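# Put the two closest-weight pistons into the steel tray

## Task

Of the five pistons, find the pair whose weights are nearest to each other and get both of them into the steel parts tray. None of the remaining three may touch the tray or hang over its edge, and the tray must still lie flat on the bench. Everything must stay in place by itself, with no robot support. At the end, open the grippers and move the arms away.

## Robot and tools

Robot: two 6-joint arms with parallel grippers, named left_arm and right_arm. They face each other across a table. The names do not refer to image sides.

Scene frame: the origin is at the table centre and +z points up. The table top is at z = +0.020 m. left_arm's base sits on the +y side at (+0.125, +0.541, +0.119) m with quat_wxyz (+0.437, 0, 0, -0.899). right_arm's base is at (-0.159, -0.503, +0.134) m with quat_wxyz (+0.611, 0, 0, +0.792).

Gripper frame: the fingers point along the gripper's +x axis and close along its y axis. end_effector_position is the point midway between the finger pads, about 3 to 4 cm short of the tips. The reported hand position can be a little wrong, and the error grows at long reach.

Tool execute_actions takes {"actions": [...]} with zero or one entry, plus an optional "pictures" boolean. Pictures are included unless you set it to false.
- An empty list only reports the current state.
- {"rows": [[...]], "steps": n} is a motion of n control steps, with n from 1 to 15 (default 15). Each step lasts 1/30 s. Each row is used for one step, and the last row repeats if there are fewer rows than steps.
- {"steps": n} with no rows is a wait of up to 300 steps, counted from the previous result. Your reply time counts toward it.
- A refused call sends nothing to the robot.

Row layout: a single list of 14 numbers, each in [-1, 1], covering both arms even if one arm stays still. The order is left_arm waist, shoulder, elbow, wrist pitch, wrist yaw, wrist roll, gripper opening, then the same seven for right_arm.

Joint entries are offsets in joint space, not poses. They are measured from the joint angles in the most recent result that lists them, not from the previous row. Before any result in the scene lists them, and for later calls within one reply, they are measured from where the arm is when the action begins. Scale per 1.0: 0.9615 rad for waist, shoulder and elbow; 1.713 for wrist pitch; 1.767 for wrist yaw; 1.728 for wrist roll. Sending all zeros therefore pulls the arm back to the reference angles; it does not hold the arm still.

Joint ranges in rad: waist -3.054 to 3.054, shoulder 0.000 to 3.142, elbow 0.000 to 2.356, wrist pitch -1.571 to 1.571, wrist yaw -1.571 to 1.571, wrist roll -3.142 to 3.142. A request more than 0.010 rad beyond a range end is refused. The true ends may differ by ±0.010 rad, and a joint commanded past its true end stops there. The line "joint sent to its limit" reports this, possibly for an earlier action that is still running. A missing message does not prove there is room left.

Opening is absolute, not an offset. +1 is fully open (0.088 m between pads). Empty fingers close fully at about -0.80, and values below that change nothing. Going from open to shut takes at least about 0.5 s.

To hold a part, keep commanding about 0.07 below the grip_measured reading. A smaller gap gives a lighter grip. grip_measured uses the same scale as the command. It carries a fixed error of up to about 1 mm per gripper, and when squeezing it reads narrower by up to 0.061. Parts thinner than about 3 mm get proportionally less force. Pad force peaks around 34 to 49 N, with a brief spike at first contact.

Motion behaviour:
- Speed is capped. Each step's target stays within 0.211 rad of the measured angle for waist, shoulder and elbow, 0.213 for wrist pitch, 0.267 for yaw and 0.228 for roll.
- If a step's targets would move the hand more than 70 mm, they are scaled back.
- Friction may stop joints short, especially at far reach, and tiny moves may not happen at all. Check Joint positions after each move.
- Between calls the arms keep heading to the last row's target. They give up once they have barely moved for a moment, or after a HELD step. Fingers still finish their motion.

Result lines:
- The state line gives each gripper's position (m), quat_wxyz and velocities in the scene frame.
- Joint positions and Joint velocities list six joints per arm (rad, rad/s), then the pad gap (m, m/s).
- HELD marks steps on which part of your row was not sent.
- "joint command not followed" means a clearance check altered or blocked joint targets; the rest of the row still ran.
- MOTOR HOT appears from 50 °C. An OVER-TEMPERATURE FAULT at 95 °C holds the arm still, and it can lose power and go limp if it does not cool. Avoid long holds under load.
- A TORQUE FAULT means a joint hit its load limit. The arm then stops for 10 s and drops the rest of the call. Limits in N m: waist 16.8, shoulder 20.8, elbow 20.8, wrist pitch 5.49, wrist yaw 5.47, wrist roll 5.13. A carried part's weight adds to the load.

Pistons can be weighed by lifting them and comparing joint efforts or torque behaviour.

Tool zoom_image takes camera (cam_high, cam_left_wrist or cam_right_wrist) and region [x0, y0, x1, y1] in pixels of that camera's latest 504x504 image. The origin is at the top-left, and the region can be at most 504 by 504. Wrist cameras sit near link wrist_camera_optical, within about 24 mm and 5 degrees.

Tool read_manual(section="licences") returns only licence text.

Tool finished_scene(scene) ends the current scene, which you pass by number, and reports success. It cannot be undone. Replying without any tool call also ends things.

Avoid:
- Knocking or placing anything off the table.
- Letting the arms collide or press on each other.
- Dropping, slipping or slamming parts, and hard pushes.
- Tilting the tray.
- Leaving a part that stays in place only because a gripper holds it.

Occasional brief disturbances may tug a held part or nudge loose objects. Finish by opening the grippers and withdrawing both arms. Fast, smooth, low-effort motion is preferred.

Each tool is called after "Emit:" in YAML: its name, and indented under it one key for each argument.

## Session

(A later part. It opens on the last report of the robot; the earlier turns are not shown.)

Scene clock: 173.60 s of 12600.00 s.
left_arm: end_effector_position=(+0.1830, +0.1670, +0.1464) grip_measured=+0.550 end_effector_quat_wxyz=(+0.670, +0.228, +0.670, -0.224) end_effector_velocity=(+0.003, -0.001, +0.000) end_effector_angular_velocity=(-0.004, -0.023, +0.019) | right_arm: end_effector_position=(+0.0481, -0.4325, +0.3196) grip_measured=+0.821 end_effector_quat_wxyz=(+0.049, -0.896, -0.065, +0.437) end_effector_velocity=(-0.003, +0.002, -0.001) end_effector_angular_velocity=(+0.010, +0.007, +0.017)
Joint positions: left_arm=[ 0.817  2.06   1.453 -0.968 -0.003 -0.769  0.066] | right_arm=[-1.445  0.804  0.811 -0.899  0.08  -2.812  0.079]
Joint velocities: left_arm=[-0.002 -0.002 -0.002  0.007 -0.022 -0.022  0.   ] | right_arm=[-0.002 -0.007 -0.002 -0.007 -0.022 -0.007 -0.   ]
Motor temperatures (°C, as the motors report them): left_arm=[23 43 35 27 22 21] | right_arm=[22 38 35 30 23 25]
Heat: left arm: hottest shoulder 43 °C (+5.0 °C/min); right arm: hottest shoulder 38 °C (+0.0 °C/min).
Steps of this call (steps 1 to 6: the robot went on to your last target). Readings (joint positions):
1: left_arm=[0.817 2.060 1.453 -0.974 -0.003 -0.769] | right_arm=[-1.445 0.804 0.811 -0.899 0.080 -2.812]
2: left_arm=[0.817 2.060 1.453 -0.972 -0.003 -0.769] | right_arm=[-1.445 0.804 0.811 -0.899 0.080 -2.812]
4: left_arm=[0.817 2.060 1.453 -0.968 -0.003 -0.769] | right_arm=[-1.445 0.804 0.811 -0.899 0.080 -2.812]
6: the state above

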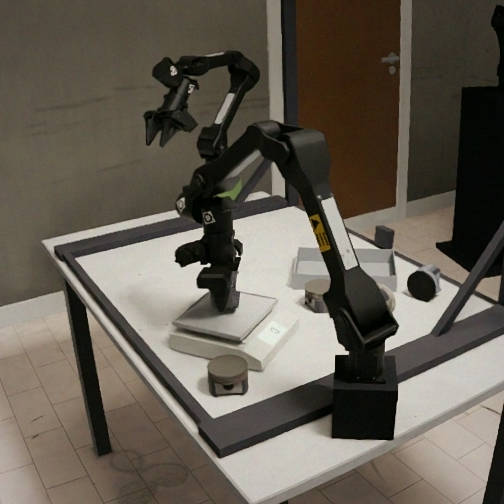

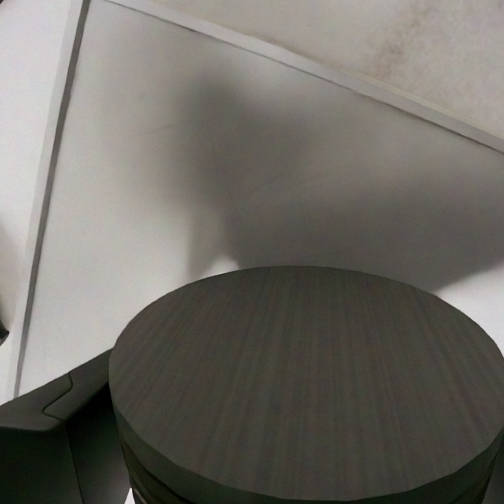

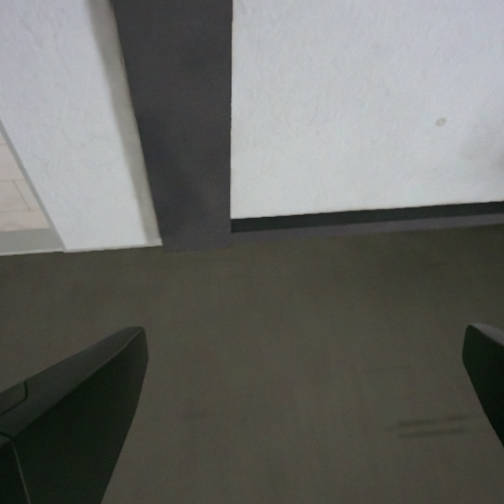

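Emit:
execute_actions:
  actions:
    - {"rows":[[0,0,-0.01,0.004,0,0,0.46,0,0,0,0,0,0,0.82],[0,0,-0.016,0.007,0,0,0.46,0,0,0,0,0,0,0.82],[0,0,-0.022,0.01,0,0,0.46,0,0,0,0,0,0,0.82],[0,0,-0.028,0.013,0,0,0.46,0,0,0,0,0,0,0.82],[0,0,-0.034,0.016,0,0,0.46,0,0,0,0,0,0,0.82],[0,0,-0.04,0.019,0,0,0.46,0,0,0,0,0,0,0.82],[0,0,-0.046,0.022,0,0,0.46,0,0,0,0,0,0,0.82],[0,0,-0.052,0.024,0,0,0.46,0,0,0,0,0,0,0.82]]}
  pictures: false

Emit:
execute_actions:
  actions:
    - {"rows":[[0,0,0,0,0,0,0.6,0,0,0,0,0,0,0.82],[0,0,0,0,0,0,0.7,0,0,0,0,0,0,0.82],[0,0,0,0,0,0,0.85,0,0,0,0,0,0,0.82]],"steps":10}
  pictures: false

Emit:
execute_actions:
  actions:
    - {"steps":50}

Emit:
zoom_image:
  camera: "cam_high"
  region: [240,300,310,370]

Scene clock: 179.47 s of 12600.00 s.
left_arm: end_effector_position=(+0.1820, +0.1710, +0.1337) grip_measured=+0.550 end_effector_quat_wxyz=(+0.668, +0.231, +0.672, -0.221) end_effector_velocity=(+0.001, +0.004, +0.001) end_effector_angular_velocity=(+0.008, -0.006, +0.024) | right_arm: end_effector_position=(+0.0481, -0.4325, +0.3196) grip_measured=+0.821 end_effector_quat_wxyz=(+0.049, -0.896, -0.065, +0.437) end_effector_velocity=(-0.002, +0.001, -0.002) end_effector_angular_velocity=(-0.011, +0.005, +0.024)
Joint positions: left_arm=[ 0.817  2.072  1.416 -0.929 -0.001 -0.769  0.066] | right_arm=[-1.445  0.804  0.811 -0.899  0.08  -2.812  0.079]
Joint velocities: left_arm=[ 0.002 -0.007 -0.007 -0.007 -0.007 -0.022  0.   ] | right_arm=[ 0.002 -0.002 -0.002 -0.007 -0.007 -0.022 -0.   ]
Motor temperatures (°C, as the motors report them): left_arm=[23 43 35 27 22 21] | right_arm=[22 38 35 30 23 25]
Heat: left arm: hottest shoulder 43 °C (+5.1 °C/min); right arm: hottest shoulder 38 °C (+0.0 °C/min).
Steps of this call (steps 1 to 15: the robot went on to your last target; steps 16 to 161: nothing new was sent; steps 162 to 176: all 15 steps of this action). Readings (joint positions):
162: left_arm=[0.817 2.075 1.443 -0.966 -0.001 -0.769] | right_arm=[-1.445 0.804 0.811 -0.899 0.080 -2.812]
163: left_arm=[0.817 2.075 1.443 -0.965 -0.001 -0.769] | right_arm=[-1.445 0.804 0.811 -0.899 0.080 -2.812]
165: left_arm=[0.817 2.075 1.441 -0.956 -0.001 -0.769] | right_arm=[-1.445 0.804 0.811 -0.899 0.080 -2.812]
169: left_arm=[0.817 2.075 1.424 -0.938 -0.001 -0.769] | right_arm=[-1.445 0.804 0.811 -0.899 0.080 -2.812]
176: the state above

Scene clock: 179.80 s of 12600.00 s.
left_arm: end_effector_position=(+0.1820, +0.1710, +0.1337) grip_measured=+0.835 end_effector_quat_wxyz=(+0.668, +0.230, +0.672, -0.221) end_effector_velocity=(-0.000, +0.002, +0.000) end_effector_angular_velocity=(+0.008, -0.006, +0.019) | right_arm: end_effector_position=(+0.0481, -0.4325, +0.3196) grip_measured=+0.821 end_effector_quat_wxyz=(+0.049, -0.896, -0.065, +0.437) end_effector_velocity=(-0.002, -0.000, -0.002) end_effector_angular_velocity=(-0.002, +0.008, +0.008)
Joint positions: left_arm=[ 0.817  2.072  1.416 -0.929 -0.001 -0.769  0.08 ] | right_arm=[-1.445  0.804  0.811 -0.899  0.08  -2.812  0.079]
Joint velocities: left_arm=[-0.002 -0.002 -0.002 -0.007 -0.007 -0.022  0.007] | right_arm=[-0.002 -0.002 -0.002 -0.007 -0.007 -0.007 -0.   ]
Motor temperatures (°C, as the motors report them): left_arm=[23 43 35 27 22 21] | right_arm=[22 38 35 30 23 25]
Heat: left arm: hottest shoulder 43 °C (+5.1 °C/min); right arm: hottest shoulder 38 °C (+0.0 °C/min).
Steps of this call (steps 1 to 10: all 10 steps of this action). Readings (joint positions):
1: left_arm=[0.817 2.072 1.416 -0.929 -0.001 -0.769] | right_arm=[-1.445 0.804 0.811 -0.899 0.080 -2.812]
2: left_arm=[0.817 2.072 1.416 -0.929 -0.001 -0.769] | right_arm=[-1.445 0.804 0.811 -0.899 0.080 -2.812]
4: left_arm=[0.817 2.072 1.416 -0.929 -0.001 -0.769] | right_arm=[-1.445 0.804 0.811 -0.899 0.080 -2.812]
8: left_arm=[0.817 2.072 1.416 -0.929 -0.001 -0.769] | right_arm=[-1.445 0.804 0.811 -0.899 0.080 -2.812]
10: the state above

Scene clock: 181.47 s of 12600.00 s.
left_arm: end_effector_position=(+0.1820, +0.1710, +0.1337) grip_measured=+0.847 end_effector_quat_wxyz=(+0.668, +0.230, +0.672, -0.221) end_effector_velocity=(-0.000, +0.004, -0.001) end_effector_angular_velocity=(+0.013, -0.005, -0.010) | right_arm: end_effector_position=(+0.0481, -0.4325, +0.3196) grip_measured=+0.821 end_effector_quat_wxyz=(+0.049, -0.896, -0.065, +0.437) end_effector_velocity=(-0.004, -0.001, -0.004) end_effector_angular_velocity=(+0.002, +0.024, -0.004)
Joint positions: left_arm=[ 0.817  2.072  1.416 -0.929 -0.001 -0.769  0.081] | right_arm=[-1.445  0.804  0.811 -0.899  0.08  -2.812  0.079]
Joint velocities: left_arm=[-0.002 -0.002 -0.007 -0.007 -0.007  0.007  0.   ] | right_arm=[-0.002 -0.002 -0.002 -0.022 -0.007  0.007 -0.   ]
Motor temperatures (°C, as the motors report them): left_arm=[23 43 35 27 22 21] | right_arm=[22 38 35 30 23 25]
Heat: left arm: hottest shoulder 43 °C (+5.0 °C/min); right arm: hottest shoulder 38 °C (+0.0 °C/min).
Steps of this call (steps 1 to 15: the robot went on to your last target; steps 16 to 50: nothing new was sent). Readings (joint positions):
1: left_arm=[0.817 2.072 1.416 -0.929 -0.001 -0.769] | right_arm=[-1.445 0.804 0.811 -0.899 0.080 -2.812]
2: left_arm=[0.817 2.072 1.416 -0.929 -0.001 -0.769] | right_arm=[-1.445 0.804 0.811 -0.899 0.080 -2.812]
4: left_arm=[0.817 2.072 1.416 -0.929 -0.001 -0.769] | right_arm=[-1.445 0.804 0.811 -0.899 0.080 -2.812]
8: left_arm=[0.817 2.072 1.416 -0.929 -0.001 -0.769] | right_arm=[-1.445 0.804 0.811 -0.899 0.080 -2.812]
50: the state above
All arms were judged still, so your last target was given up. Only a new action makes them travel on or press farther. Fingers that are still opening or closing keep moving.

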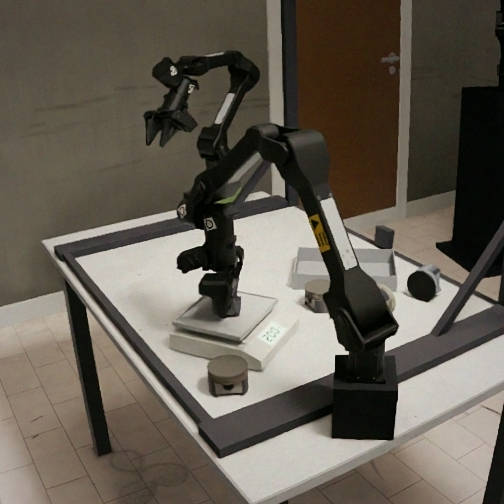

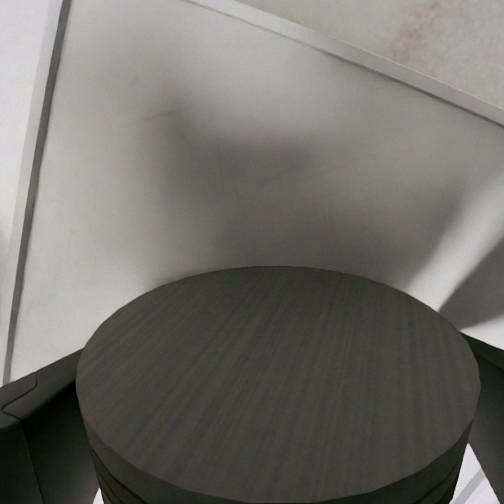

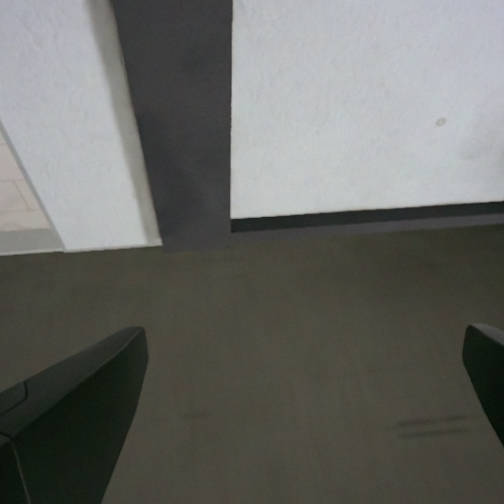

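Region (240, 300, 310, 370) of cam_high's 504x504 image, scaled by 7.200, with more detail than that image has.

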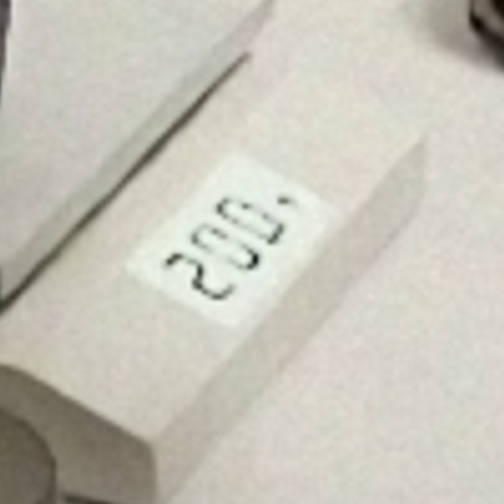

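Emit:
execute_actions:
  actions:
    - {"rows":[[0,0,0,0,0,0,0.76,0,0,0,0,0,0,0.82],[0,0,0,0,0,0,0.68,0,0,0,0,0,0,0.82],[0,0,0,0,0,0,0.6,0,0,0,0,0,0,0.82],[0,0,0,0,0,0,0.53,0,0,0,0,0,0,0.82],[0,0,0,0,0,0,0.46,0,0,0,0,0,0,0.82],[0,0,0,0,0,0,0.46,0,0,0,0,0,0,0.82],[0,0,0,0,0,0,0.46,0,0,0,0,0,0,0.82],[0,0,0,0,0,0,0.46,0,0,0,0,0,0,0.82],[0,-0.01,0.02,-0.01,0,0,0.46,0,0,0,0,0,0,0.82],[0,-0.02,0.04,-0.025,0,0,0.46,0,0,0,0,0,0,0.82],[0,-0.03,0.065,-0.04,0,0,0.46,0,0,0,0,0,0,0.82],[0,-0.04,0.09,-0.056,0,0,0.46,0,0,0,0,0,0,0.82],[0,-0.05,0.112,-0.072,0,0,0.46,0,0,0,0,0,0,0.82],[0,-0.058,0.132,-0.088,0,0,0.46,0,0,0,0,0,0,0.82],[0,-0.062,0.148,-0.101,0,0,0.46,0,0,0,0,0,0,0.82]]}
  pictures: false

Emit:
execute_actions:
  actions:
    - {"steps":8}
  pictures: false

Emit:
execute_actions:
  actions:
    - {"rows":[[-0.02,-0.035,-0.02,0,0,0,0.46,0,0,0,0,0,0,0.82],[-0.05,-0.07,-0.05,0,0,0,0.46,0,0,0,0,0,0,0.82],[-0.085,-0.105,-0.09,0.004,0,0,0.46,0,0,0,0,0,0,0.82],[-0.125,-0.145,-0.13,0.008,0,0,0.46,0,0,0,0,0,0,0.82],[-0.165,-0.185,-0.175,0.012,0,0,0.46,0,0,0,0,0,0,0.82],[-0.21,-0.225,-0.22,0.016,0,0,0.46,0,0,0,0,0,0,0.82],[-0.255,-0.265,-0.265,0.02,0,0,0.46,0,0,0,0,0,0,0.82],[-0.3,-0.305,-0.31,0.024,0,0,0.46,0,0,0,0,0,0,0.82],[-0.345,-0.34,-0.355,0.028,0,0,0.46,0,0,0,0,0,0,0.82],[-0.39,-0.375,-0.4,0.032,0,0,0.46,0,0,0,0,0,0,0.82],[-0.43,-0.41,-0.445,0.036,0,0,0.46,0,0,0,0,0,0,0.82],[-0.47,-0.44,-0.485,0.04,0,0,0.46,0,0,0,0,0,0,0.82],[-0.505,-0.465,-0.525,0.043,0,0,0.46,0,0,0,0,0,0,0.82],[-0.535,-0.49,-0.56,0.046,0,0,0.46,0,0,0,0,0,0,0.82],[-0.558,-0.505,-0.59,0.048,0,0,0.46,0,0,0,0,0,0,0.82]]}
  pictures: false

Emit:
execute_actions:
  actions:
    - {"steps":12}
  pictures: false

Emit:
execute_actions:
  actions:
    - {"rows":[[0,0.015,-0.02,0.012,0,0,0.46,0,0,0,0,0,0,0.82],[0,0.03,-0.04,0.03,0,0,0.46,0,0,0,0,0,0,0.82],[0,0.048,-0.06,0.05,0,0,0.46,0,0,0,0,0,0,0.82],[0,0.066,-0.08,0.07,0,0,0.46,0,0,0,0,0,0,0.82],[0,0.084,-0.1,0.09,0,0,0.46,0,0,0,0,0,0,0.82],[0,0.102,-0.12,0.11,0,0,0.46,0,0,0,0,0,0,0.82],[0,0.12,-0.14,0.13,0,0,0.46,0,0,0,0,0,0,0.82],[0,0.14,-0.158,0.15,0,0,0.46,0,0,0,0,0,0,0.82],[0,0.16,-0.176,0.172,0,0,0.46,0,0,0,0,0,0,0.82],[0,0.18,-0.192,0.194,0,0,0.46,0,0,0,0,0,0,0.82],[0,0.198,-0.207,0.214,0,0,0.46,0,0,0,0,0,0,0.82],[0,0.214,-0.22,0.232,0,0,0.46,0,0,0,0,0,0,0.82],[0,0.227,-0.231,0.248,0,0,0.46,0,0,0,0,0,0,0.82],[0,0.237,-0.24,0.262,0,0,0.46,0,0,0,0,0,0,0.82],[0,0.245,-0.247,0.273,0,0,0.46,0,0,0,0,0,0,0.82]]}
  pictures: false

Emit:
execute_actions:
  actions:
    - {"steps":10}

Scene clock: 208.67 s of 12600.00 s.
left_arm: end_effector_position=(+0.1820, +0.1705, +0.1572) grip_measured=+0.544 end_effector_quat_wxyz=(+0.664, +0.238, +0.676, -0.213) end_effector_velocity=(+0.012, -0.047, +0.214) end_effector_angular_velocity=(-0.156, -0.061, +0.003) | right_arm: end_effector_position=(+0.0481, -0.4325, +0.3196) grip_measured=+0.821 end_effector_quat_wxyz=(+0.049, -0.896, -0.065, +0.437) end_effector_velocity=(-0.002, -0.000, -0.003) end_effector_angular_velocity=(-0.004, +0.012, +0.008)
Joint positions: left_arm=[ 0.817  2.06   1.497 -1.047 -0.001 -0.769  0.066] | right_arm=[-1.445  0.804  0.811 -0.899  0.08  -2.812  0.079]
Joint velocities: left_arm=[-0.002 -0.217  0.569 -0.623 -0.037 -0.007 -0.   ] | right_arm=[-0.002 -0.002 -0.007 -0.007 -0.007 -0.007 -0.   ]
Motor temperatures (°C, as the motors report them): left_arm=[23 42 35 27 22 21] | right_arm=[22 37 35 30 23 25]
Heat: left arm: hottest shoulder 42 °C (+2.0 °C/min); right arm: hottest shoulder 37 °C (-1.0 °C/min).
Steps of this call (steps 1 to 160: nothing new was sent; then 21.37 s passed at rest; steps 161 to 175: all 15 steps of this action). Readings (joint positions):
161: left_arm=[0.817 2.072 1.416 -0.929 -0.001 -0.769] | right_arm=[-1.445 0.804 0.811 -0.899 0.080 -2.812]
162: left_arm=[0.817 2.072 1.416 -0.929 -0.001 -0.769] | right_arm=[-1.445 0.804 0.811 -0.899 0.080 -2.812]
164: left_arm=[0.817 2.072 1.416 -0.929 -0.000 -0.769] | right_arm=[-1.445 0.804 0.811 -0.899 0.080 -2.812]
168: left_arm=[0.817 2.072 1.416 -0.929 -0.001 -0.769] | right_arm=[-1.445 0.804 0.811 -0.899 0.080 -2.812]
175: the state above

Scene clock: 208.93 s of 12600.00 s.
left_arm: end_effector_position=(+0.1830, +0.1641, +0.1843) grip_measured=+0.544 end_effector_quat_wxyz=(+0.671, +0.225, +0.669, -0.227) end_effector_velocity=(-0.002, +0.015, +0.000) end_effector_angular_velocity=(+0.066, +0.003, +0.020) | right_arm: end_effector_position=(+0.0481, -0.4325, +0.3196) grip_measured=+0.821 end_effector_quat_wxyz=(+0.049, -0.896, -0.065, +0.437) end_effector_velocity=(-0.001, -0.003, -0.000) end_effector_angular_velocity=(-0.030, -0.008, +0.006)
Joint positions: left_arm=[ 0.817  2.021  1.551 -1.097 -0.001 -0.769  0.066] | right_arm=[-1.445  0.804  0.811 -0.899  0.08  -2.812  0.079]
Joint velocities: left_arm=[-0.002 -0.002 -0.002 -0.066 -0.007 -0.022 -0.   ] | right_arm=[ 0.002 -0.007 -0.002 -0.007  0.022 -0.022 -0.   ]
Motor temperatures (°C, as the motors report them): left_arm=[23 42 35 27 22 21] | right_arm=[22 37 35 30 23 25]
Heat: left arm: hottest shoulder 42 °C (+2.0 °C/min); right arm: hottest shoulder 37 °C (-1.0 °C/min).
Steps of this call (steps 1 to 8: the robot went on to your last target). Readings (joint positions):
1: left_arm=[0.817 2.053 1.514 -1.064 -0.001 -0.769] | right_arm=[-1.445 0.804 0.811 -0.899 0.080 -2.812]
2: left_arm=[0.817 2.043 1.527 -1.075 -0.001 -0.769] | right_arm=[-1.445 0.804 0.811 -0.899 0.080 -2.812]
4: left_arm=[0.817 2.027 1.544 -1.087 -0.001 -0.769] | right_arm=[-1.445 0.804 0.811 -0.899 0.080 -2.812]
8: the state above

Scene clock: 209.43 s of 12600.00 s.
left_arm: end_effector_position=(+0.0373, +0.2828, +0.1974) grip_measured=+0.544 end_effector_quat_wxyz=(+0.598, +0.372, +0.597, -0.385) end_effector_velocity=(-0.137, +0.337, -0.097) end_effector_angular_velocity=(+0.287, -0.105, -0.869) | right_arm: end_effector_position=(+0.0481, -0.4325, +0.3196) grip_measured=+0.821 end_effector_quat_wxyz=(+0.049, -0.896, -0.065, +0.437) end_effector_velocity=(-0.002, +0.001, -0.002) end_effector_angular_velocity=(-0.002, +0.008, +0.013)
Joint positions: left_arm=[ 0.338  1.596  1.072 -1.029  0.002 -0.769  0.066] | right_arm=[-1.445  0.804  0.811 -0.899  0.08  -2.812  0.079]
Joint velocities: left_arm=[-0.877 -0.676 -1.092  0.11  -0.007 -0.007  0.   ] | right_arm=[ 0.002 -0.002 -0.002 -0.007 -0.007 -0.007 -0.   ]
Motor temperatures (°C, as the motors report them): left_arm=[23 42 35 27 22 21] | right_arm=[22 37 35 30 23 25]
Heat: left arm: hottest shoulder 42 °C (+2.0 °C/min); right arm: hottest shoulder 37 °C (-1.0 °C/min).
Steps of this call (steps 1 to 15: all 15 steps of this action). Readings (joint positions):
1: left_arm=[0.816 2.021 1.548 -1.098 -0.001 -0.769] | right_arm=[-1.445 0.804 0.811 -0.899 0.080 -2.812]
2: left_arm=[0.812 2.015 1.540 -1.095 -0.002 -0.769] | right_arm=[-1.445 0.804 0.811 -0.899 0.080 -2.812]
4: left_arm=[0.784 1.978 1.495 -1.089 -0.006 -0.769] | right_arm=[-1.445 0.804 0.811 -0.899 0.080 -2.812]
8: left_arm=[0.634 1.835 1.352 -1.068 -0.005 -0.769] | right_arm=[-1.445 0.804 0.811 -0.899 0.080 -2.812]
15: the state above

Scene clock: 209.83 s of 12600.00 s.
left_arm: end_effector_position=(+0.0308, +0.3061, +0.1892) grip_measured=+0.544 end_effector_quat_wxyz=(+0.586, +0.395, +0.588, -0.393) end_effector_velocity=(+0.001, +0.007, -0.002) end_effector_angular_velocity=(+0.032, -0.005, +0.005) | right_arm: end_effector_position=(+0.0481, -0.4325, +0.3196) grip_measured=+0.821 end_effector_quat_wxyz=(+0.049, -0.896, -0.065, +0.437) end_effector_velocity=(-0.002, +0.002, -0.002) end_effector_angular_velocity=(+0.009, +0.012, +0.017)
Joint positions: left_arm=[ 0.284  1.55   0.992 -1.017  0.002 -0.769  0.066] | right_arm=[-1.445  0.804  0.811 -0.899  0.08  -2.812  0.079]
Joint velocities: left_arm=[-0.002  0.002 -0.007 -0.022  0.007 -0.007 -0.   ] | right_arm=[-0.002 -0.002 -0.002 -0.007 -0.022 -0.007 -0.   ]
Motor temperatures (°C, as the motors report them): left_arm=[23 42 35 27 22 21] | right_arm=[22 37 35 30 23 25]
Heat: left arm: hottest shoulder 42 °C (+2.0 °C/min); right arm: hottest shoulder 37 °C (-1.0 °C/min).
Steps of this call (steps 1 to 12: the robot went on to your last target). Readings (joint positions):
1: left_arm=[0.313 1.578 1.042 -1.028 0.004 -0.769] | right_arm=[-1.445 0.804 0.811 -0.899 0.080 -2.812]
2: left_arm=[0.296 1.567 1.021 -1.028 0.004 -0.769] | right_arm=[-1.445 0.804 0.811 -0.899 0.080 -2.812]
4: left_arm=[0.285 1.559 1.000 -1.023 0.004 -0.769] | right_arm=[-1.445 0.804 0.811 -0.899 0.080 -2.812]
8: left_arm=[0.284 1.553 0.993 -1.018 0.002 -0.769] | right_arm=[-1.445 0.804 0.811 -0.899 0.080 -2.812]
12: the state above

Scene clock: 210.33 s of 12600.00 s.
left_arm: end_effector_position=(+0.0308, +0.3060, +0.0950) grip_measured=+0.544 end_effector_quat_wxyz=(+0.586, +0.398, +0.589, -0.391) end_effector_velocity=(+0.005, +0.013, -0.140) end_effector_angular_velocity=(-0.022, +0.017, -0.005) | right_arm: end_effector_position=(+0.0481, -0.4325, +0.3196) grip_measured=+0.821 end_effector_quat_wxyz=(+0.049, -0.896, -0.065, +0.437) end_effector_velocity=(-0.002, +0.002, -0.002) end_effector_angular_velocity=(-0.000, +0.010, +0.028)
Joint positions: left_arm=[ 0.284  1.754  0.781 -0.609  0.002 -0.769  0.066] | right_arm=[-1.445  0.804  0.811 -0.899  0.08  -2.812  0.079]
Joint velocities: left_arm=[ 0.002  0.349 -0.305  0.681  0.007  0.007 -0.   ] | right_arm=[-0.002 -0.002 -0.002 -0.007 -0.022 -0.022 -0.   ]
Motor temperatures (°C, as the motors report them): left_arm=[23 41 35 27 22 21] | right_arm=[22 37 35 30 23 25]
Heat: left arm: hottest shoulder 41 °C (+1.0 °C/min); right arm: hottest shoulder 37 °C (-1.0 °C/min).
Steps of this call (steps 1 to 15: all 15 steps of this action). Readings (joint positions):
1: left_arm=[0.284 1.550 0.990 -1.013 0.002 -0.769] | right_arm=[-1.445 0.804 0.811 -0.899 0.080 -2.812]
2: left_arm=[0.284 1.552 0.983 -1.001 0.002 -0.769] | right_arm=[-1.445 0.804 0.811 -0.899 0.080 -2.812]
4: left_arm=[0.284 1.566 0.961 -0.954 0.002 -0.769] | right_arm=[-1.445 0.804 0.811 -0.899 0.080 -2.812]
8: left_arm=[0.284 1.634 0.890 -0.834 0.002 -0.769] | right_arm=[-1.445 0.804 0.811 -0.899 0.080 -2.812]
15: the state above

Scene clock: 210.67 s of 12600.00 s.
left_arm: end_effector_position=(+0.0303, +0.3048, +0.0860) grip_measured=+0.544 end_effector_quat_wxyz=(+0.587, +0.393, +0.587, -0.395) end_effector_velocity=(+0.005, +0.006, -0.002) end_effector_angular_velocity=(+0.021, -0.032, -0.024) | right_arm: end_effector_position=(+0.0481, -0.4325, +0.3196) grip_measured=+0.821 end_effector_quat_wxyz=(+0.049, -0.896, -0.065, +0.437) end_effector_velocity=(+0.002, -0.002, +0.001) end_effector_angular_velocity=(-0.018, -0.014, -0.006)
Joint positions: left_arm=[ 0.284  1.776  0.761 -0.553  0.002 -0.769  0.066] | right_arm=[-1.445  0.804  0.811 -0.899  0.08  -2.812  0.079]
Joint velocities: left_arm=[-0.002  0.002 -0.007 -0.022 -0.022  0.022 -0.   ] | right_arm=[ 0.002 -0.002 -0.002  0.007  0.022 -0.007 -0.   ]
Motor temperatures (°C, as the motors report them): left_arm=[23 41 35 27 22 21] | right_arm=[22 37 35 30 23 25]
Heat: left arm: hottest shoulder 41 °C (+1.0 °C/min); right arm: hottest shoulder 37 °C (-1.0 °C/min).
Steps of this call (steps 1 to 10: the robot went on to your last target). Readings (joint positions):
1: left_arm=[0.284 1.763 0.773 -0.590 0.002 -0.769] | right_arm=[-1.445 0.804 0.811 -0.899 0.080 -2.812]
2: left_arm=[0.284 1.770 0.768 -0.578 0.002 -0.769] | right_arm=[-1.445 0.804 0.811 -0.899 0.080 -2.812]
4: left_arm=[0.284 1.775 0.762 -0.564 0.002 -0.769] | right_arm=[-1.445 0.804 0.811 -0.899 0.080 -2.812]
8: left_arm=[0.284 1.775 0.761 -0.553 0.002 -0.769] | right_arm=[-1.445 0.804 0.811 -0.899 0.080 -2.812]
10: the state above

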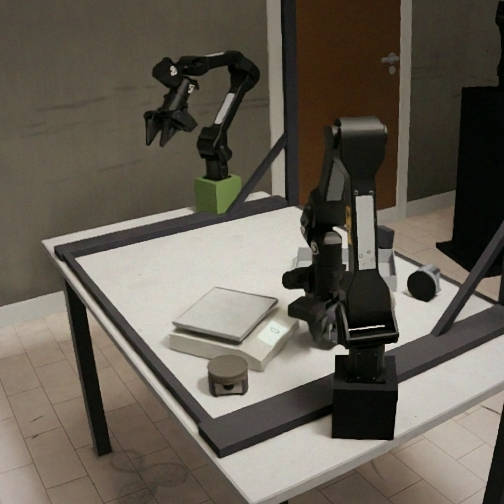

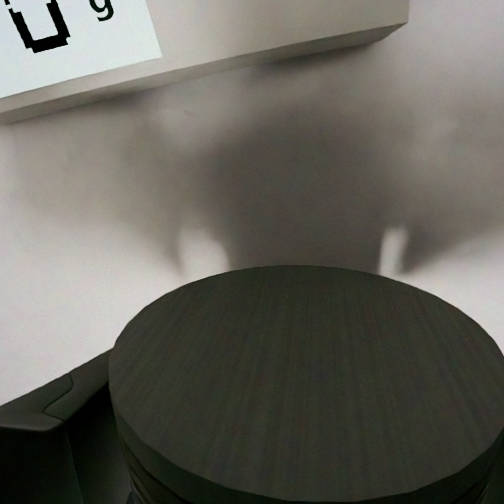

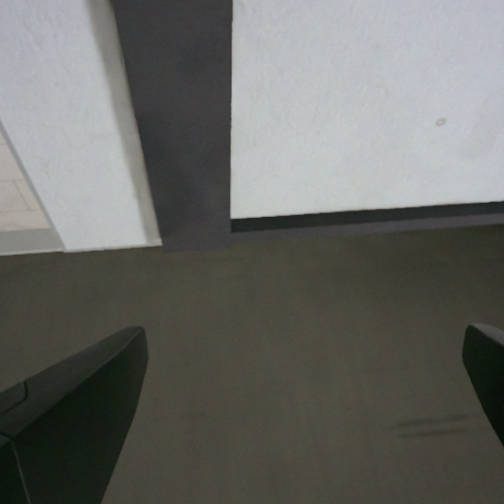

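Creep down ~17 mm.

Emit:
execute_actions:
  actions:
    - {"rows":[[0,0.012,-0.006,0.004,0,0,0.46,0,0,0,0,0,0,0.82],[0,0.018,-0.009,0.008,0,0,0.46,0,0,0,0,0,0,0.82],[0,0.024,-0.012,0.012,0,0,0.46,0,0,0,0,0,0,0.82],[0,0.03,-0.015,0.016,0,0,0.46,0,0,0,0,0,0,0.82],[0,0.036,-0.018,0.02,0,0,0.46,0,0,0,0,0,0,0.82],[0,0.042,-0.021,0.025,0,0,0.46,0,0,0,0,0,0,0.82],[0,0.048,-0.024,0.03,0,0,0.46,0,0,0,0,0,0,0.82],[0,0.054,-0.027,0.035,0,0,0.46,0,0,0,0,0,0,0.82],[0,0.06,-0.03,0.04,0,0,0.46,0,0,0,0,0,0,0.82],[0,0.066,-0.032,0.044,0,0,0.46,0,0,0,0,0,0,0.82]]}

Scene clock: 215.97 s of 12600.00 s.
left_arm: end_effector_position=(+0.0305, +0.3077, +0.0691) grip_measured=+0.544 end_effector_quat_wxyz=(+0.585, +0.397, +0.588, -0.393) end_effector_velocity=(+0.003, -0.003, -0.004) end_effector_angular_velocity=(-0.024, -0.014, +0.024) | right_arm: end_effector_position=(+0.0481, -0.4325, +0.3196) grip_measured=+0.821 end_effector_quat_wxyz=(+0.049, -0.896, -0.065, +0.437) end_effector_velocity=(+0.001, -0.001, +0.001) end_effector_angular_velocity=(-0.016, -0.012, +0.010)
Joint positions: left_arm=[ 0.281  1.83   0.735 -0.483  0.003 -0.769  0.066] | right_arm=[-1.445  0.804  0.811 -0.899  0.08  -2.812  0.079]
Joint velocities: left_arm=[ 0.002  0.007 -0.012  0.037 -0.022 -0.022  0.   ] | right_arm=[-0.002 -0.002 -0.002  0.007  0.007 -0.022 -0.   ]
Motor temperatures (°C, as the motors report them): left_arm=[23 40 35 27 22 21] | right_arm=[22 37 35 30 23 25]
Heat: left arm: hottest shoulder 40 °C (+0.0 °C/min); right arm: hottest shoulder 37 °C (-1.0 °C/min).
Steps of this call (steps 1 to 30: the robot went on to your last target; steps 31 to 130: nothing new was sent; then 0.47 s passed at rest; steps 131 to 145: all 15 steps of this action). Readings (joint positions):
131: left_arm=[0.281 1.793 0.750 -0.548 0.003 -0.769] | right_arm=[-1.445 0.804 0.811 -0.899 0.080 -2.812]
132: left_arm=[0.281 1.793 0.750 -0.548 0.003 -0.769] | right_arm=[-1.445 0.804 0.811 -0.899 0.080 -2.812]
134: left_arm=[0.281 1.793 0.750 -0.540 0.003 -0.769] | right_arm=[-1.445 0.804 0.811 -0.899 0.080 -2.812]
138: left_arm=[0.281 1.804 0.748 -0.510 0.003 -0.769] | right_arm=[-1.445 0.804 0.811 -0.899 0.080 -2.812]
145: the state above

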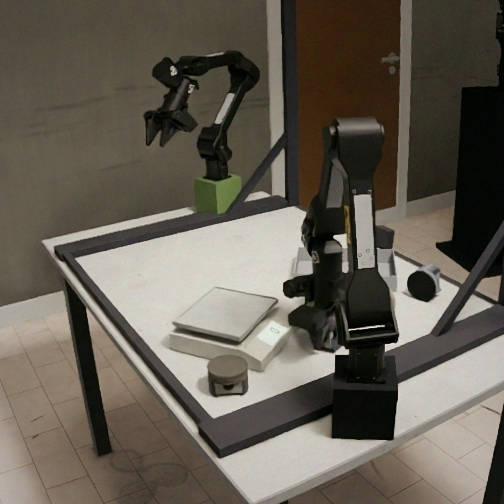

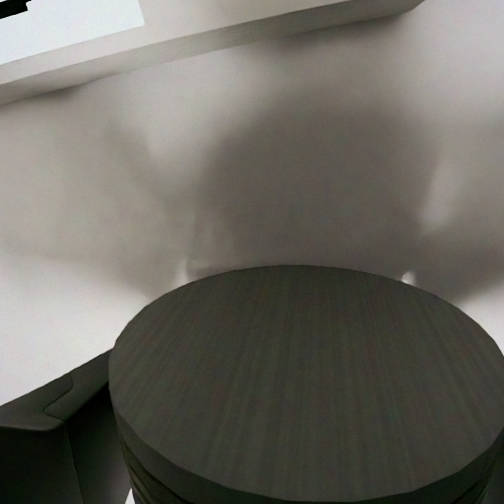

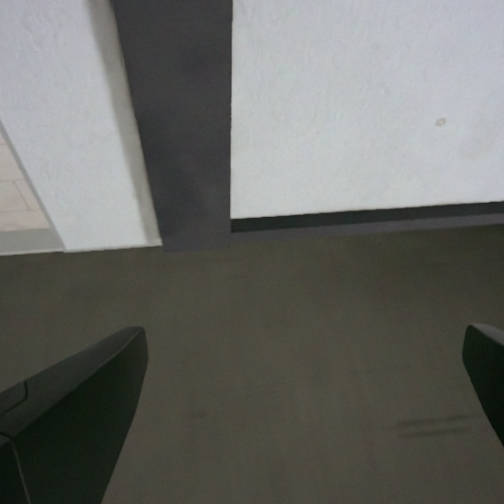

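Emit:
execute_actions:
  actions:
    - {"rows":[[0,0.012,-0.006,0.006,0,0,0.46,0,0,0,0,0,0,0.82],[0,0.017,-0.008,0.009,0,0,0.46,0,0,0,0,0,0,0.82],[0,0.022,-0.01,0.012,0,0,0.46,0,0,0,0,0,0,0.82],[0,0.027,-0.012,0.015,0,0,0.46,0,0,0,0,0,0,0.82],[0,0.032,-0.014,0.018,0,0,0.46,0,0,0,0,0,0,0.82],[0,0.037,-0.016,0.021,0,0,0.46,0,0,0,0,0,0,0.82],[0,0.042,-0.018,0.024,0,0,0.46,0,0,0,0,0,0,0.82],[0,0.047,-0.02,0.028,0,0,0.46,0,0,0,0,0,0,0.82]]}
  pictures: false

Scene clock: 222.33 s of 12600.00 s.
left_arm: end_effector_position=(+0.0302, +0.3068, +0.0643) grip_measured=+0.544 end_effector_quat_wxyz=(+0.586, +0.395, +0.587, -0.395) end_effector_velocity=(+0.003, +0.006, -0.001) end_effector_angular_velocity=(+0.022, -0.017, +0.005) | right_arm: end_effector_position=(+0.0481, -0.4325, +0.3196) grip_measured=+0.821 end_effector_quat_wxyz=(+0.049, -0.896, -0.065, +0.437) end_effector_velocity=(+0.001, +0.001, +0.000) end_effector_angular_velocity=(-0.005, -0.008, +0.019)
Joint positions: left_arm=[ 0.281  1.844  0.727 -0.453  0.003 -0.769  0.066] | right_arm=[-1.445  0.804  0.811 -0.899  0.08  -2.812  0.079]
Joint velocities: left_arm=[-0.002  0.002 -0.002 -0.022 -0.007 -0.007  0.   ] | right_arm=[-0.002 -0.002 -0.002  0.007 -0.007 -0.022 -0.   ]
Motor temperatures (°C, as the motors report them): left_arm=[23 39 34 27 22 21] | right_arm=[22 37 35 30 23 25]
Heat: left arm: hottest shoulder 39 °C (-3.0 °C/min); right arm: hottest shoulder 37 °C (-1.0 °C/min).
Steps of this call (steps 1 to 15: the robot went on to your last target; steps 16 to 90: nothing new was sent; then 2.87 s passed at rest; steps 91 to 105: all 15 steps of this action). Readings (joint positions):
91: left_arm=[0.281 1.830 0.735 -0.479 0.003 -0.769] | right_arm=[-1.445 0.804 0.811 -0.899 0.080 -2.812]
92: left_arm=[0.281 1.831 0.735 -0.476 0.003 -0.769] | right_arm=[-1.445 0.804 0.811 -0.899 0.080 -2.812]
94: left_arm=[0.281 1.836 0.734 -0.467 0.003 -0.769] | right_arm=[-1.445 0.804 0.811 -0.899 0.080 -2.812]
98: left_arm=[0.281 1.844 0.730 -0.458 0.003 -0.769] | right_arm=[-1.445 0.804 0.811 -0.899 0.080 -2.812]
105: the state above

Emit:
execute_actions:
  actions:
    - {"rows":[[0,0,0,0,0,0,0.6,0,0,0,0,0,0,0.82],[0,0,0,0,0,0,0.75,0,0,0,0,0,0,0.82],[0,0,0,0,0,0,1,0,0,0,0,0,0,0.82],[0,0,0,0,0,0,1,0,0,0,0,0,0,0.82],[0,0,0,0,0,0,1,0,0,0,0,0,0,0.82],[0,-0.03,0.01,-0.012,0,0,1,0,0,0,0,0,0,0.82],[0,-0.06,0.022,-0.03,0,0,1,0,0,0,0,0,0,0.82],[0,-0.09,0.035,-0.054,0,0,1,0,0,0,0,0,0,0.82],[0,-0.12,0.05,-0.08,0,0,1,0,0,0,0,0,0,0.82],[0,-0.148,0.066,-0.106,0,0,1,0,0,0,0,0,0,0.82],[0,-0.175,0.083,-0.132,0,0,1,0,0,0,0,0,0,0.82],[0,-0.2,0.1,-0.158,0,0,1,0,0,0,0,0,0,0.82],[0,-0.222,0.118,-0.183,0,0,1,0,0,0,0,0,0,0.82],[0,-0.242,0.136,-0.207,0,0,1,0,0,0,0,0,0,0.82],[0,-0.258,0.152,-0.228,0,0,1,0,0,0,0,0,0,0.82]]}
  pictures: false

Emit:
execute_actions:
  actions:
    - {"steps":10}

Emit:
execute_actions:
  actions:
    - {"rows":[[0.03,0,0,0,0,-0.02,1,0,0,0,0,0,0,0.82],[0.08,0,0,0,0,-0.05,1,0,0,0,0,0,0,0.82],[0.14,0,0,0,0,-0.08,1,0,0,0,0,0,0,0.82],[0.21,0,0,0,0,-0.115,1,0,0,0,0,0,0,0.82],[0.28,0,0,0,0,-0.15,1,0,0,0,0,0,0,0.82],[0.355,0,0,0,0,-0.185,1,0,0,0,0,0,0,0.82],[0.43,0,0,0,0,-0.22,1,0,0,0,0,0,0,0.82],[0.505,0,0,0,0,-0.255,1,0,0,0,0,0,0,0.82],[0.58,0,0,0,0,-0.29,1,0,0,0,0,0,0,0.82],[0.655,0,0,0,0,-0.325,1,0,0,0,0,0,0,0.82],[0.73,0,0,0,0,-0.36,1,0,0,0,0,0,0,0.82],[0.8,0,0,0,0,-0.39,1,0,0,0,0,0,0,0.82],[0.87,0,0,0,0,-0.42,1,0,0,0,0,0,0,0.82],[0.935,0,0,0,0,-0.445,1,0,0,0,0,0,0,0.82],[0.987,0,0,0,0,-0.465,1,0,0,0,0,0,0,0.82]]}
  pictures: false

Emit:
execute_actions:
  actions:
    - {"steps":16}

Scene clock: 239.33 s of 12600.00 s.
left_arm: end_effector_position=(+0.0303, +0.3069, +0.1296) grip_measured=+0.982 end_effector_quat_wxyz=(+0.586, +0.394, +0.587, -0.396) end_effector_velocity=(+0.001, +0.001, +0.266) end_effector_angular_velocity=(-0.041, +0.009, +0.005) | right_arm: end_effector_position=(+0.0481, -0.4325, +0.3196) grip_measured=+0.821 end_effector_quat_wxyz=(+0.049, -0.896, -0.065, +0.437) end_effector_velocity=(-0.002, +0.001, -0.002) end_effector_angular_velocity=(+0.007, +0.010, +0.001)
Joint positions: left_arm=[ 0.281  1.65   0.832 -0.752  0.002 -0.769  0.087] | right_arm=[-1.445  0.804  0.811 -0.899  0.08  -2.812  0.079]
Joint velocities: left_arm=[-0.002 -0.662  0.53  -1.15  -0.007 -0.007  0.002] | right_arm=[ 0.002 -0.002 -0.002 -0.007 -0.007  0.007 -0.   ]
Motor temperatures (°C, as the motors report them): left_arm=[23 36 33 28 22 21] | right_arm=[22 37 36 30 23 25]
Heat: left arm: hottest shoulder 36 °C (-7.0 °C/min); right arm: hottest shoulder 37 °C (-1.0 °C/min).
Steps of this call (steps 1 to 15: the robot went on to your last target; steps 16 to 90: nothing new was sent; then 13.50 s passed at rest; steps 91 to 105: all 15 steps of this action). Readings (joint positions):
91: left_arm=[0.281 1.843 0.727 -0.453 0.002 -0.769] | right_arm=[-1.445 0.804 0.811 -0.899 0.080 -2.812]
92: left_arm=[0.281 1.843 0.727 -0.452 0.002 -0.769] | right_arm=[-1.445 0.804 0.811 -0.899 0.080 -2.812]
94: left_arm=[0.281 1.843 0.727 -0.448 0.002 -0.769] | right_arm=[-1.445 0.804 0.811 -0.899 0.080 -2.812]
98: left_arm=[0.281 1.820 0.735 -0.492 0.002 -0.769] | right_arm=[-1.445 0.804 0.811 -0.899 0.080 -2.812]
105: the state above

Scene clock: 239.67 s of 12600.00 s.
left_arm: end_effector_position=(+0.0314, +0.3095, +0.1482) grip_measured=+0.985 end_effector_quat_wxyz=(+0.585, +0.396, +0.588, -0.394) end_effector_velocity=(+0.000, +0.002, +0.000) end_effector_angular_velocity=(+0.004, -0.010, -0.000) | right_arm: end_effector_position=(+0.0481, -0.4325, +0.3196) grip_measured=+0.821 end_effector_quat_wxyz=(+0.049, -0.896, -0.065, +0.437) end_effector_velocity=(+0.002, -0.001, +0.002) end_effector_angular_velocity=(-0.014, -0.017, +0.010)
Joint positions: left_arm=[ 0.281  1.603  0.868 -0.839  0.002 -0.769  0.087] | right_arm=[-1.445  0.804  0.811 -0.899  0.08  -2.812  0.079]
Joint velocities: left_arm=[-0.007 -0.002 -0.002 -0.007 -0.007 -0.007  0.   ] | right_arm=[-0.002 -0.002  0.002  0.007  0.007 -0.022 -0.   ]
Motor temperatures (°C, as the motors report them): left_arm=[23 36 33 28 22 21] | right_arm=[22 37 36 30 23 25]
Heat: left arm: hottest shoulder 36 °C (-7.0 °C/min); right arm: hottest shoulder 37 °C (-1.0 °C/min).
Steps of this call (steps 1 to 10: the robot went on to your last target). Readings (joint positions):
1: left_arm=[0.281 1.631 0.846 -0.783 0.002 -0.769] | right_arm=[-1.445 0.804 0.811 -0.899 0.080 -2.812]
2: left_arm=[0.281 1.616 0.856 -0.801 0.002 -0.769] | right_arm=[-1.445 0.804 0.811 -0.899 0.080 -2.812]
4: left_arm=[0.281 1.604 0.867 -0.821 0.002 -0.769] | right_arm=[-1.445 0.804 0.811 -0.899 0.080 -2.812]
8: left_arm=[0.281 1.603 0.868 -0.839 0.002 -0.769] | right_arm=[-1.445 0.804 0.811 -0.899 0.080 -2.812]
10: the state above

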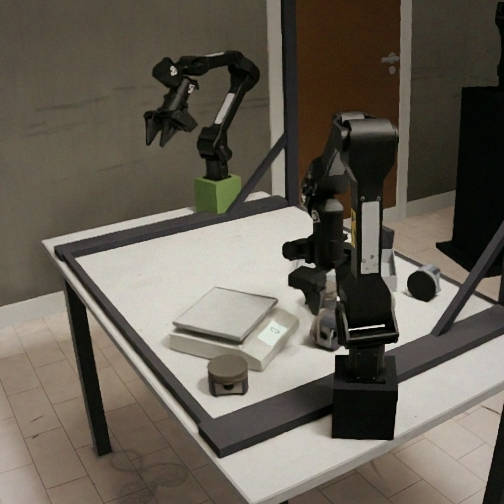

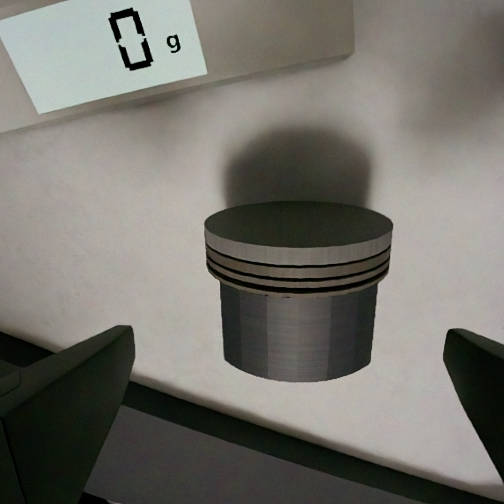

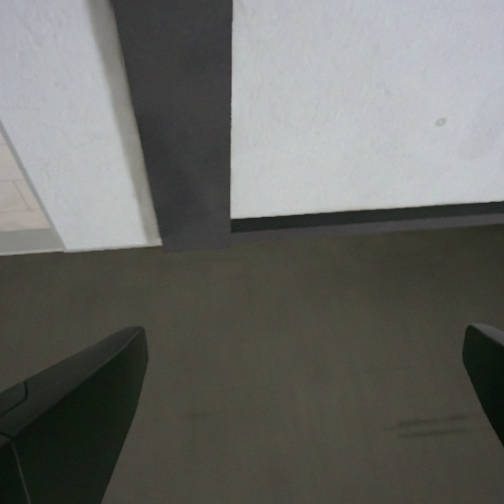

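Scene clock: 240.17 s of 12600.00 s.
left_arm: end_effector_position=(+0.2185, +0.3092, +0.1482) grip_measured=+0.985 end_effector_quat_wxyz=(-0.698, +0.099, -0.702, -0.100) end_effector_velocity=(+0.448, +0.184, +0.000) end_effector_angular_velocity=(+0.022, -0.019, +3.282) | right_arm: end_effector_position=(+0.0481, -0.4325, +0.3196) grip_measured=+0.821 end_effector_quat_wxyz=(+0.049, -0.896, -0.065, +0.437) end_effector_velocity=(-0.002, -0.000, -0.003) end_effector_angular_velocity=(-0.013, +0.010, +0.019)
Joint positions: left_arm=[ 1.051  1.603  0.868 -0.839  0.004 -1.469  0.087] | right_arm=[-1.445  0.804  0.811 -0.899  0.08  -2.812  0.079]
Joint velocities: left_arm=[ 1.927 -0.007 -0.007 -0.007 -0.022 -1.355 -0.   ] | right_arm=[-0.002 -0.002 -0.007 -0.007 -0.007 -0.022 -0.   ]
Motor temperatures (°C, as the motors report them): left_arm=[23 36 33 28 22 21] | right_arm=[22 37 36 30 23 25]
Heat: left arm: hottest shoulder 36 °C (-7.1 °C/min); right arm: hottest shoulder 37 °C (-1.0 °C/min).
Steps of this call (steps 1 to 15: all 15 steps of this action). Readings (joint positions):
1: left_arm=[0.283 1.603 0.868 -0.839 0.003 -0.776] | right_arm=[-1.445 0.804 0.811 -0.899 0.080 -2.812]
2: left_arm=[0.294 1.603 0.868 -0.839 0.005 -0.796] | right_arm=[-1.445 0.804 0.811 -0.899 0.080 -2.812]
4: left_arm=[0.356 1.603 0.868 -0.839 0.007 -0.867] | right_arm=[-1.445 0.804 0.811 -0.899 0.080 -2.812]
8: left_arm=[0.598 1.603 0.868 -0.839 0.005 -1.080] | right_arm=[-1.445 0.804 0.811 -0.899 0.080 -2.812]
15: the state above

Scene clock: 240.70 s of 12600.00 s.
left_arm: end_effector_position=(+0.2582, +0.3295, +0.1482) grip_measured=+0.985 end_effector_quat_wxyz=(-0.679, +0.195, -0.680, -0.197) end_effector_velocity=(+0.003, +0.000, +0.001) end_effector_angular_velocity=(+0.001, -0.025, +0.005) | right_arm: end_effector_position=(+0.0481, -0.4325, +0.3196) grip_measured=+0.821 end_effector_quat_wxyz=(+0.049, -0.896, -0.065, +0.437) end_effector_velocity=(-0.002, +0.001, -0.002) end_effector_angular_velocity=(-0.011, +0.005, +0.024)
Joint positions: left_arm=[ 1.226  1.603  0.868 -0.839  0.    -1.57   0.087] | right_arm=[-1.445  0.804  0.811 -0.899  0.08  -2.812  0.079]
Joint velocities: left_arm=[-0.002 -0.007 -0.002  0.007 -0.022 -0.007 -0.   ] | right_arm=[ 0.002 -0.002 -0.002 -0.007 -0.007 -0.022  0.   ]
Motor temperatures (°C, as the motors report them): left_arm=[23 36 33 28 22 21] | right_arm=[22 37 36 30 23 25]
Heat: left arm: hottest shoulder 36 °C (-7.0 °C/min); right arm: hottest shoulder 37 °C (-1.0 °C/min).
Steps of this call (steps 1 to 16: the robot went on to your last target). Readings (joint positions):
1: left_arm=[1.112 1.603 0.868 -0.839 0.002 -1.504] | right_arm=[-1.445 0.804 0.811 -0.899 0.080 -2.812]
2: left_arm=[1.162 1.603 0.868 -0.839 -0.001 -1.526] | right_arm=[-1.445 0.804 0.811 -0.899 0.080 -2.812]
4: left_arm=[1.214 1.603 0.868 -0.839 -0.003 -1.551] | right_arm=[-1.445 0.804 0.811 -0.899 0.080 -2.812]
8: left_arm=[1.225 1.603 0.868 -0.839 0.000 -1.566] | right_arm=[-1.445 0.804 0.811 -0.899 0.080 -2.812]
16: the state above

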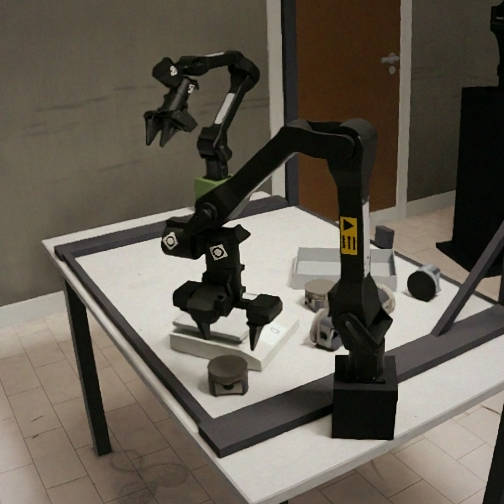

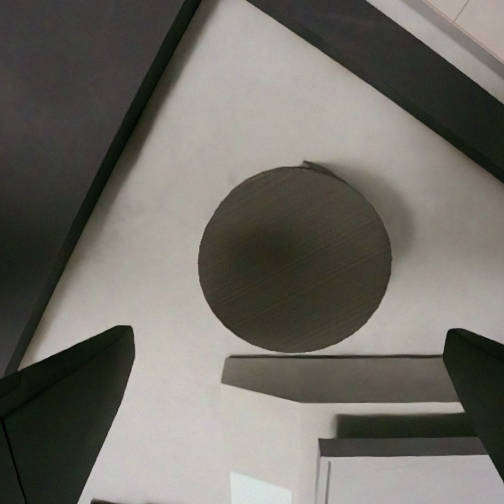

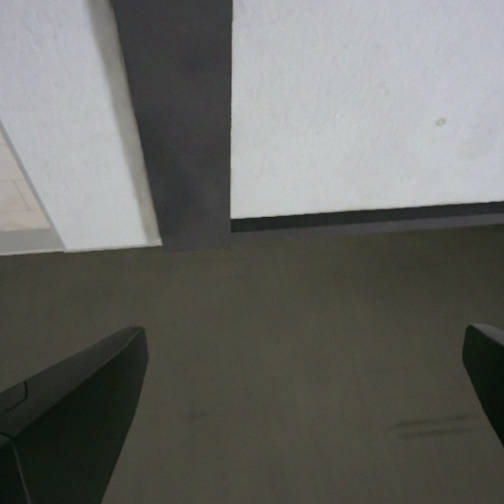

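Emit:
execute_actions:
  actions:
    - {"rows":[[0,0.02,-0.008,0.01,0,0,1,0,0,0,0,0,0,0.82],[0,0.038,-0.018,0.024,0,0,1,0,0,0,0,0,0,0.82],[0,0.055,-0.028,0.039,0,0,1,0,0,0,0,0,0,0.82],[0,0.072,-0.038,0.054,0,0,1,0,0,0,0,0,0,0.82],[0,0.088,-0.048,0.069,0,0,1,0,0,0,0,0,0,0.82],[0,0.104,-0.058,0.084,0,0,1,0,0,0,0,0,0,0.82],[0,0.118,-0.067,0.097,0,0,1,0,0,0,0,0,0,0.82],[0,0.13,-0.075,0.108,0,0,1,0,0,0,0,0,0,0.82]]}

Scene clock: 246.27 s of 12600.00 s.
left_arm: end_effector_position=(+0.2615, +0.3241, +0.1086) grip_measured=+0.985 end_effector_quat_wxyz=(-0.680, +0.196, -0.679, -0.195) end_effector_velocity=(+0.004, -0.001, -0.001) end_effector_angular_velocity=(-0.003, -0.028, +0.020) | right_arm: end_effector_position=(+0.0481, -0.4325, +0.3196) grip_measured=+0.821 end_effector_quat_wxyz=(+0.049, -0.896, -0.065, +0.437) end_effector_velocity=(-0.003, +0.001, +0.000) end_effector_angular_velocity=(+0.002, -0.001, +0.013)
Joint positions: left_arm=[ 1.226  1.715  0.804 -0.658  0.    -1.57   0.087] | right_arm=[-1.445  0.804  0.811 -0.899  0.08  -2.812  0.079]
Joint velocities: left_arm=[-0.002 -0.002 -0.007  0.022 -0.022 -0.022 -0.   ] | right_arm=[ 0.002 -0.012 -0.002 -0.007 -0.007 -0.007 -0.   ]
Motor temperatures (°C, as the motors report them): left_arm=[23 35 33 28 22 21] | right_arm=[22 37 36 30 23 25]
Heat: left arm: hottest shoulder 35 °C (-7.1 °C/min); right arm: hottest shoulder 37 °C (+0.0 °C/min).
Steps of this call (steps 1 to 15: the robot went on to your last target; steps 16 to 90: nothing new was sent; then 2.07 s passed at rest; steps 91 to 105: all 15 steps of this action). Readings (joint positions):
91: left_arm=[1.226 1.603 0.868 -0.838 0.000 -1.570] | right_arm=[-1.445 0.804 0.811 -0.899 0.080 -2.812]
92: left_arm=[1.226 1.607 0.867 -0.829 0.000 -1.570] | right_arm=[-1.445 0.804 0.811 -0.899 0.080 -2.812]
94: left_arm=[1.226 1.625 0.861 -0.790 0.000 -1.570] | right_arm=[-1.445 0.804 0.811 -0.899 0.080 -2.812]
98: left_arm=[1.226 1.685 0.826 -0.704 0.000 -1.570] | right_arm=[-1.445 0.804 0.811 -0.899 0.080 -2.812]
105: the state above

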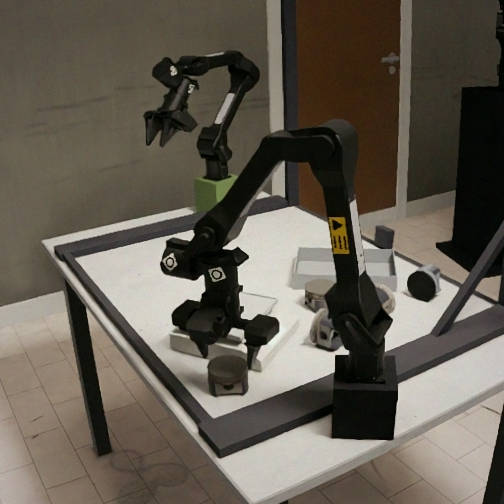

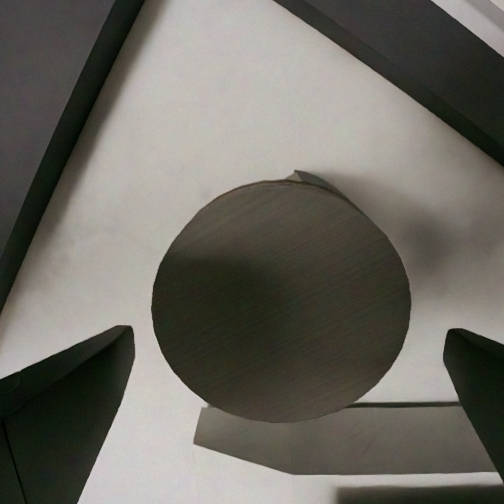

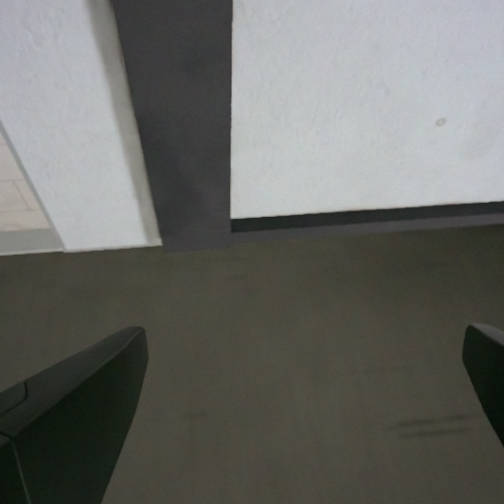

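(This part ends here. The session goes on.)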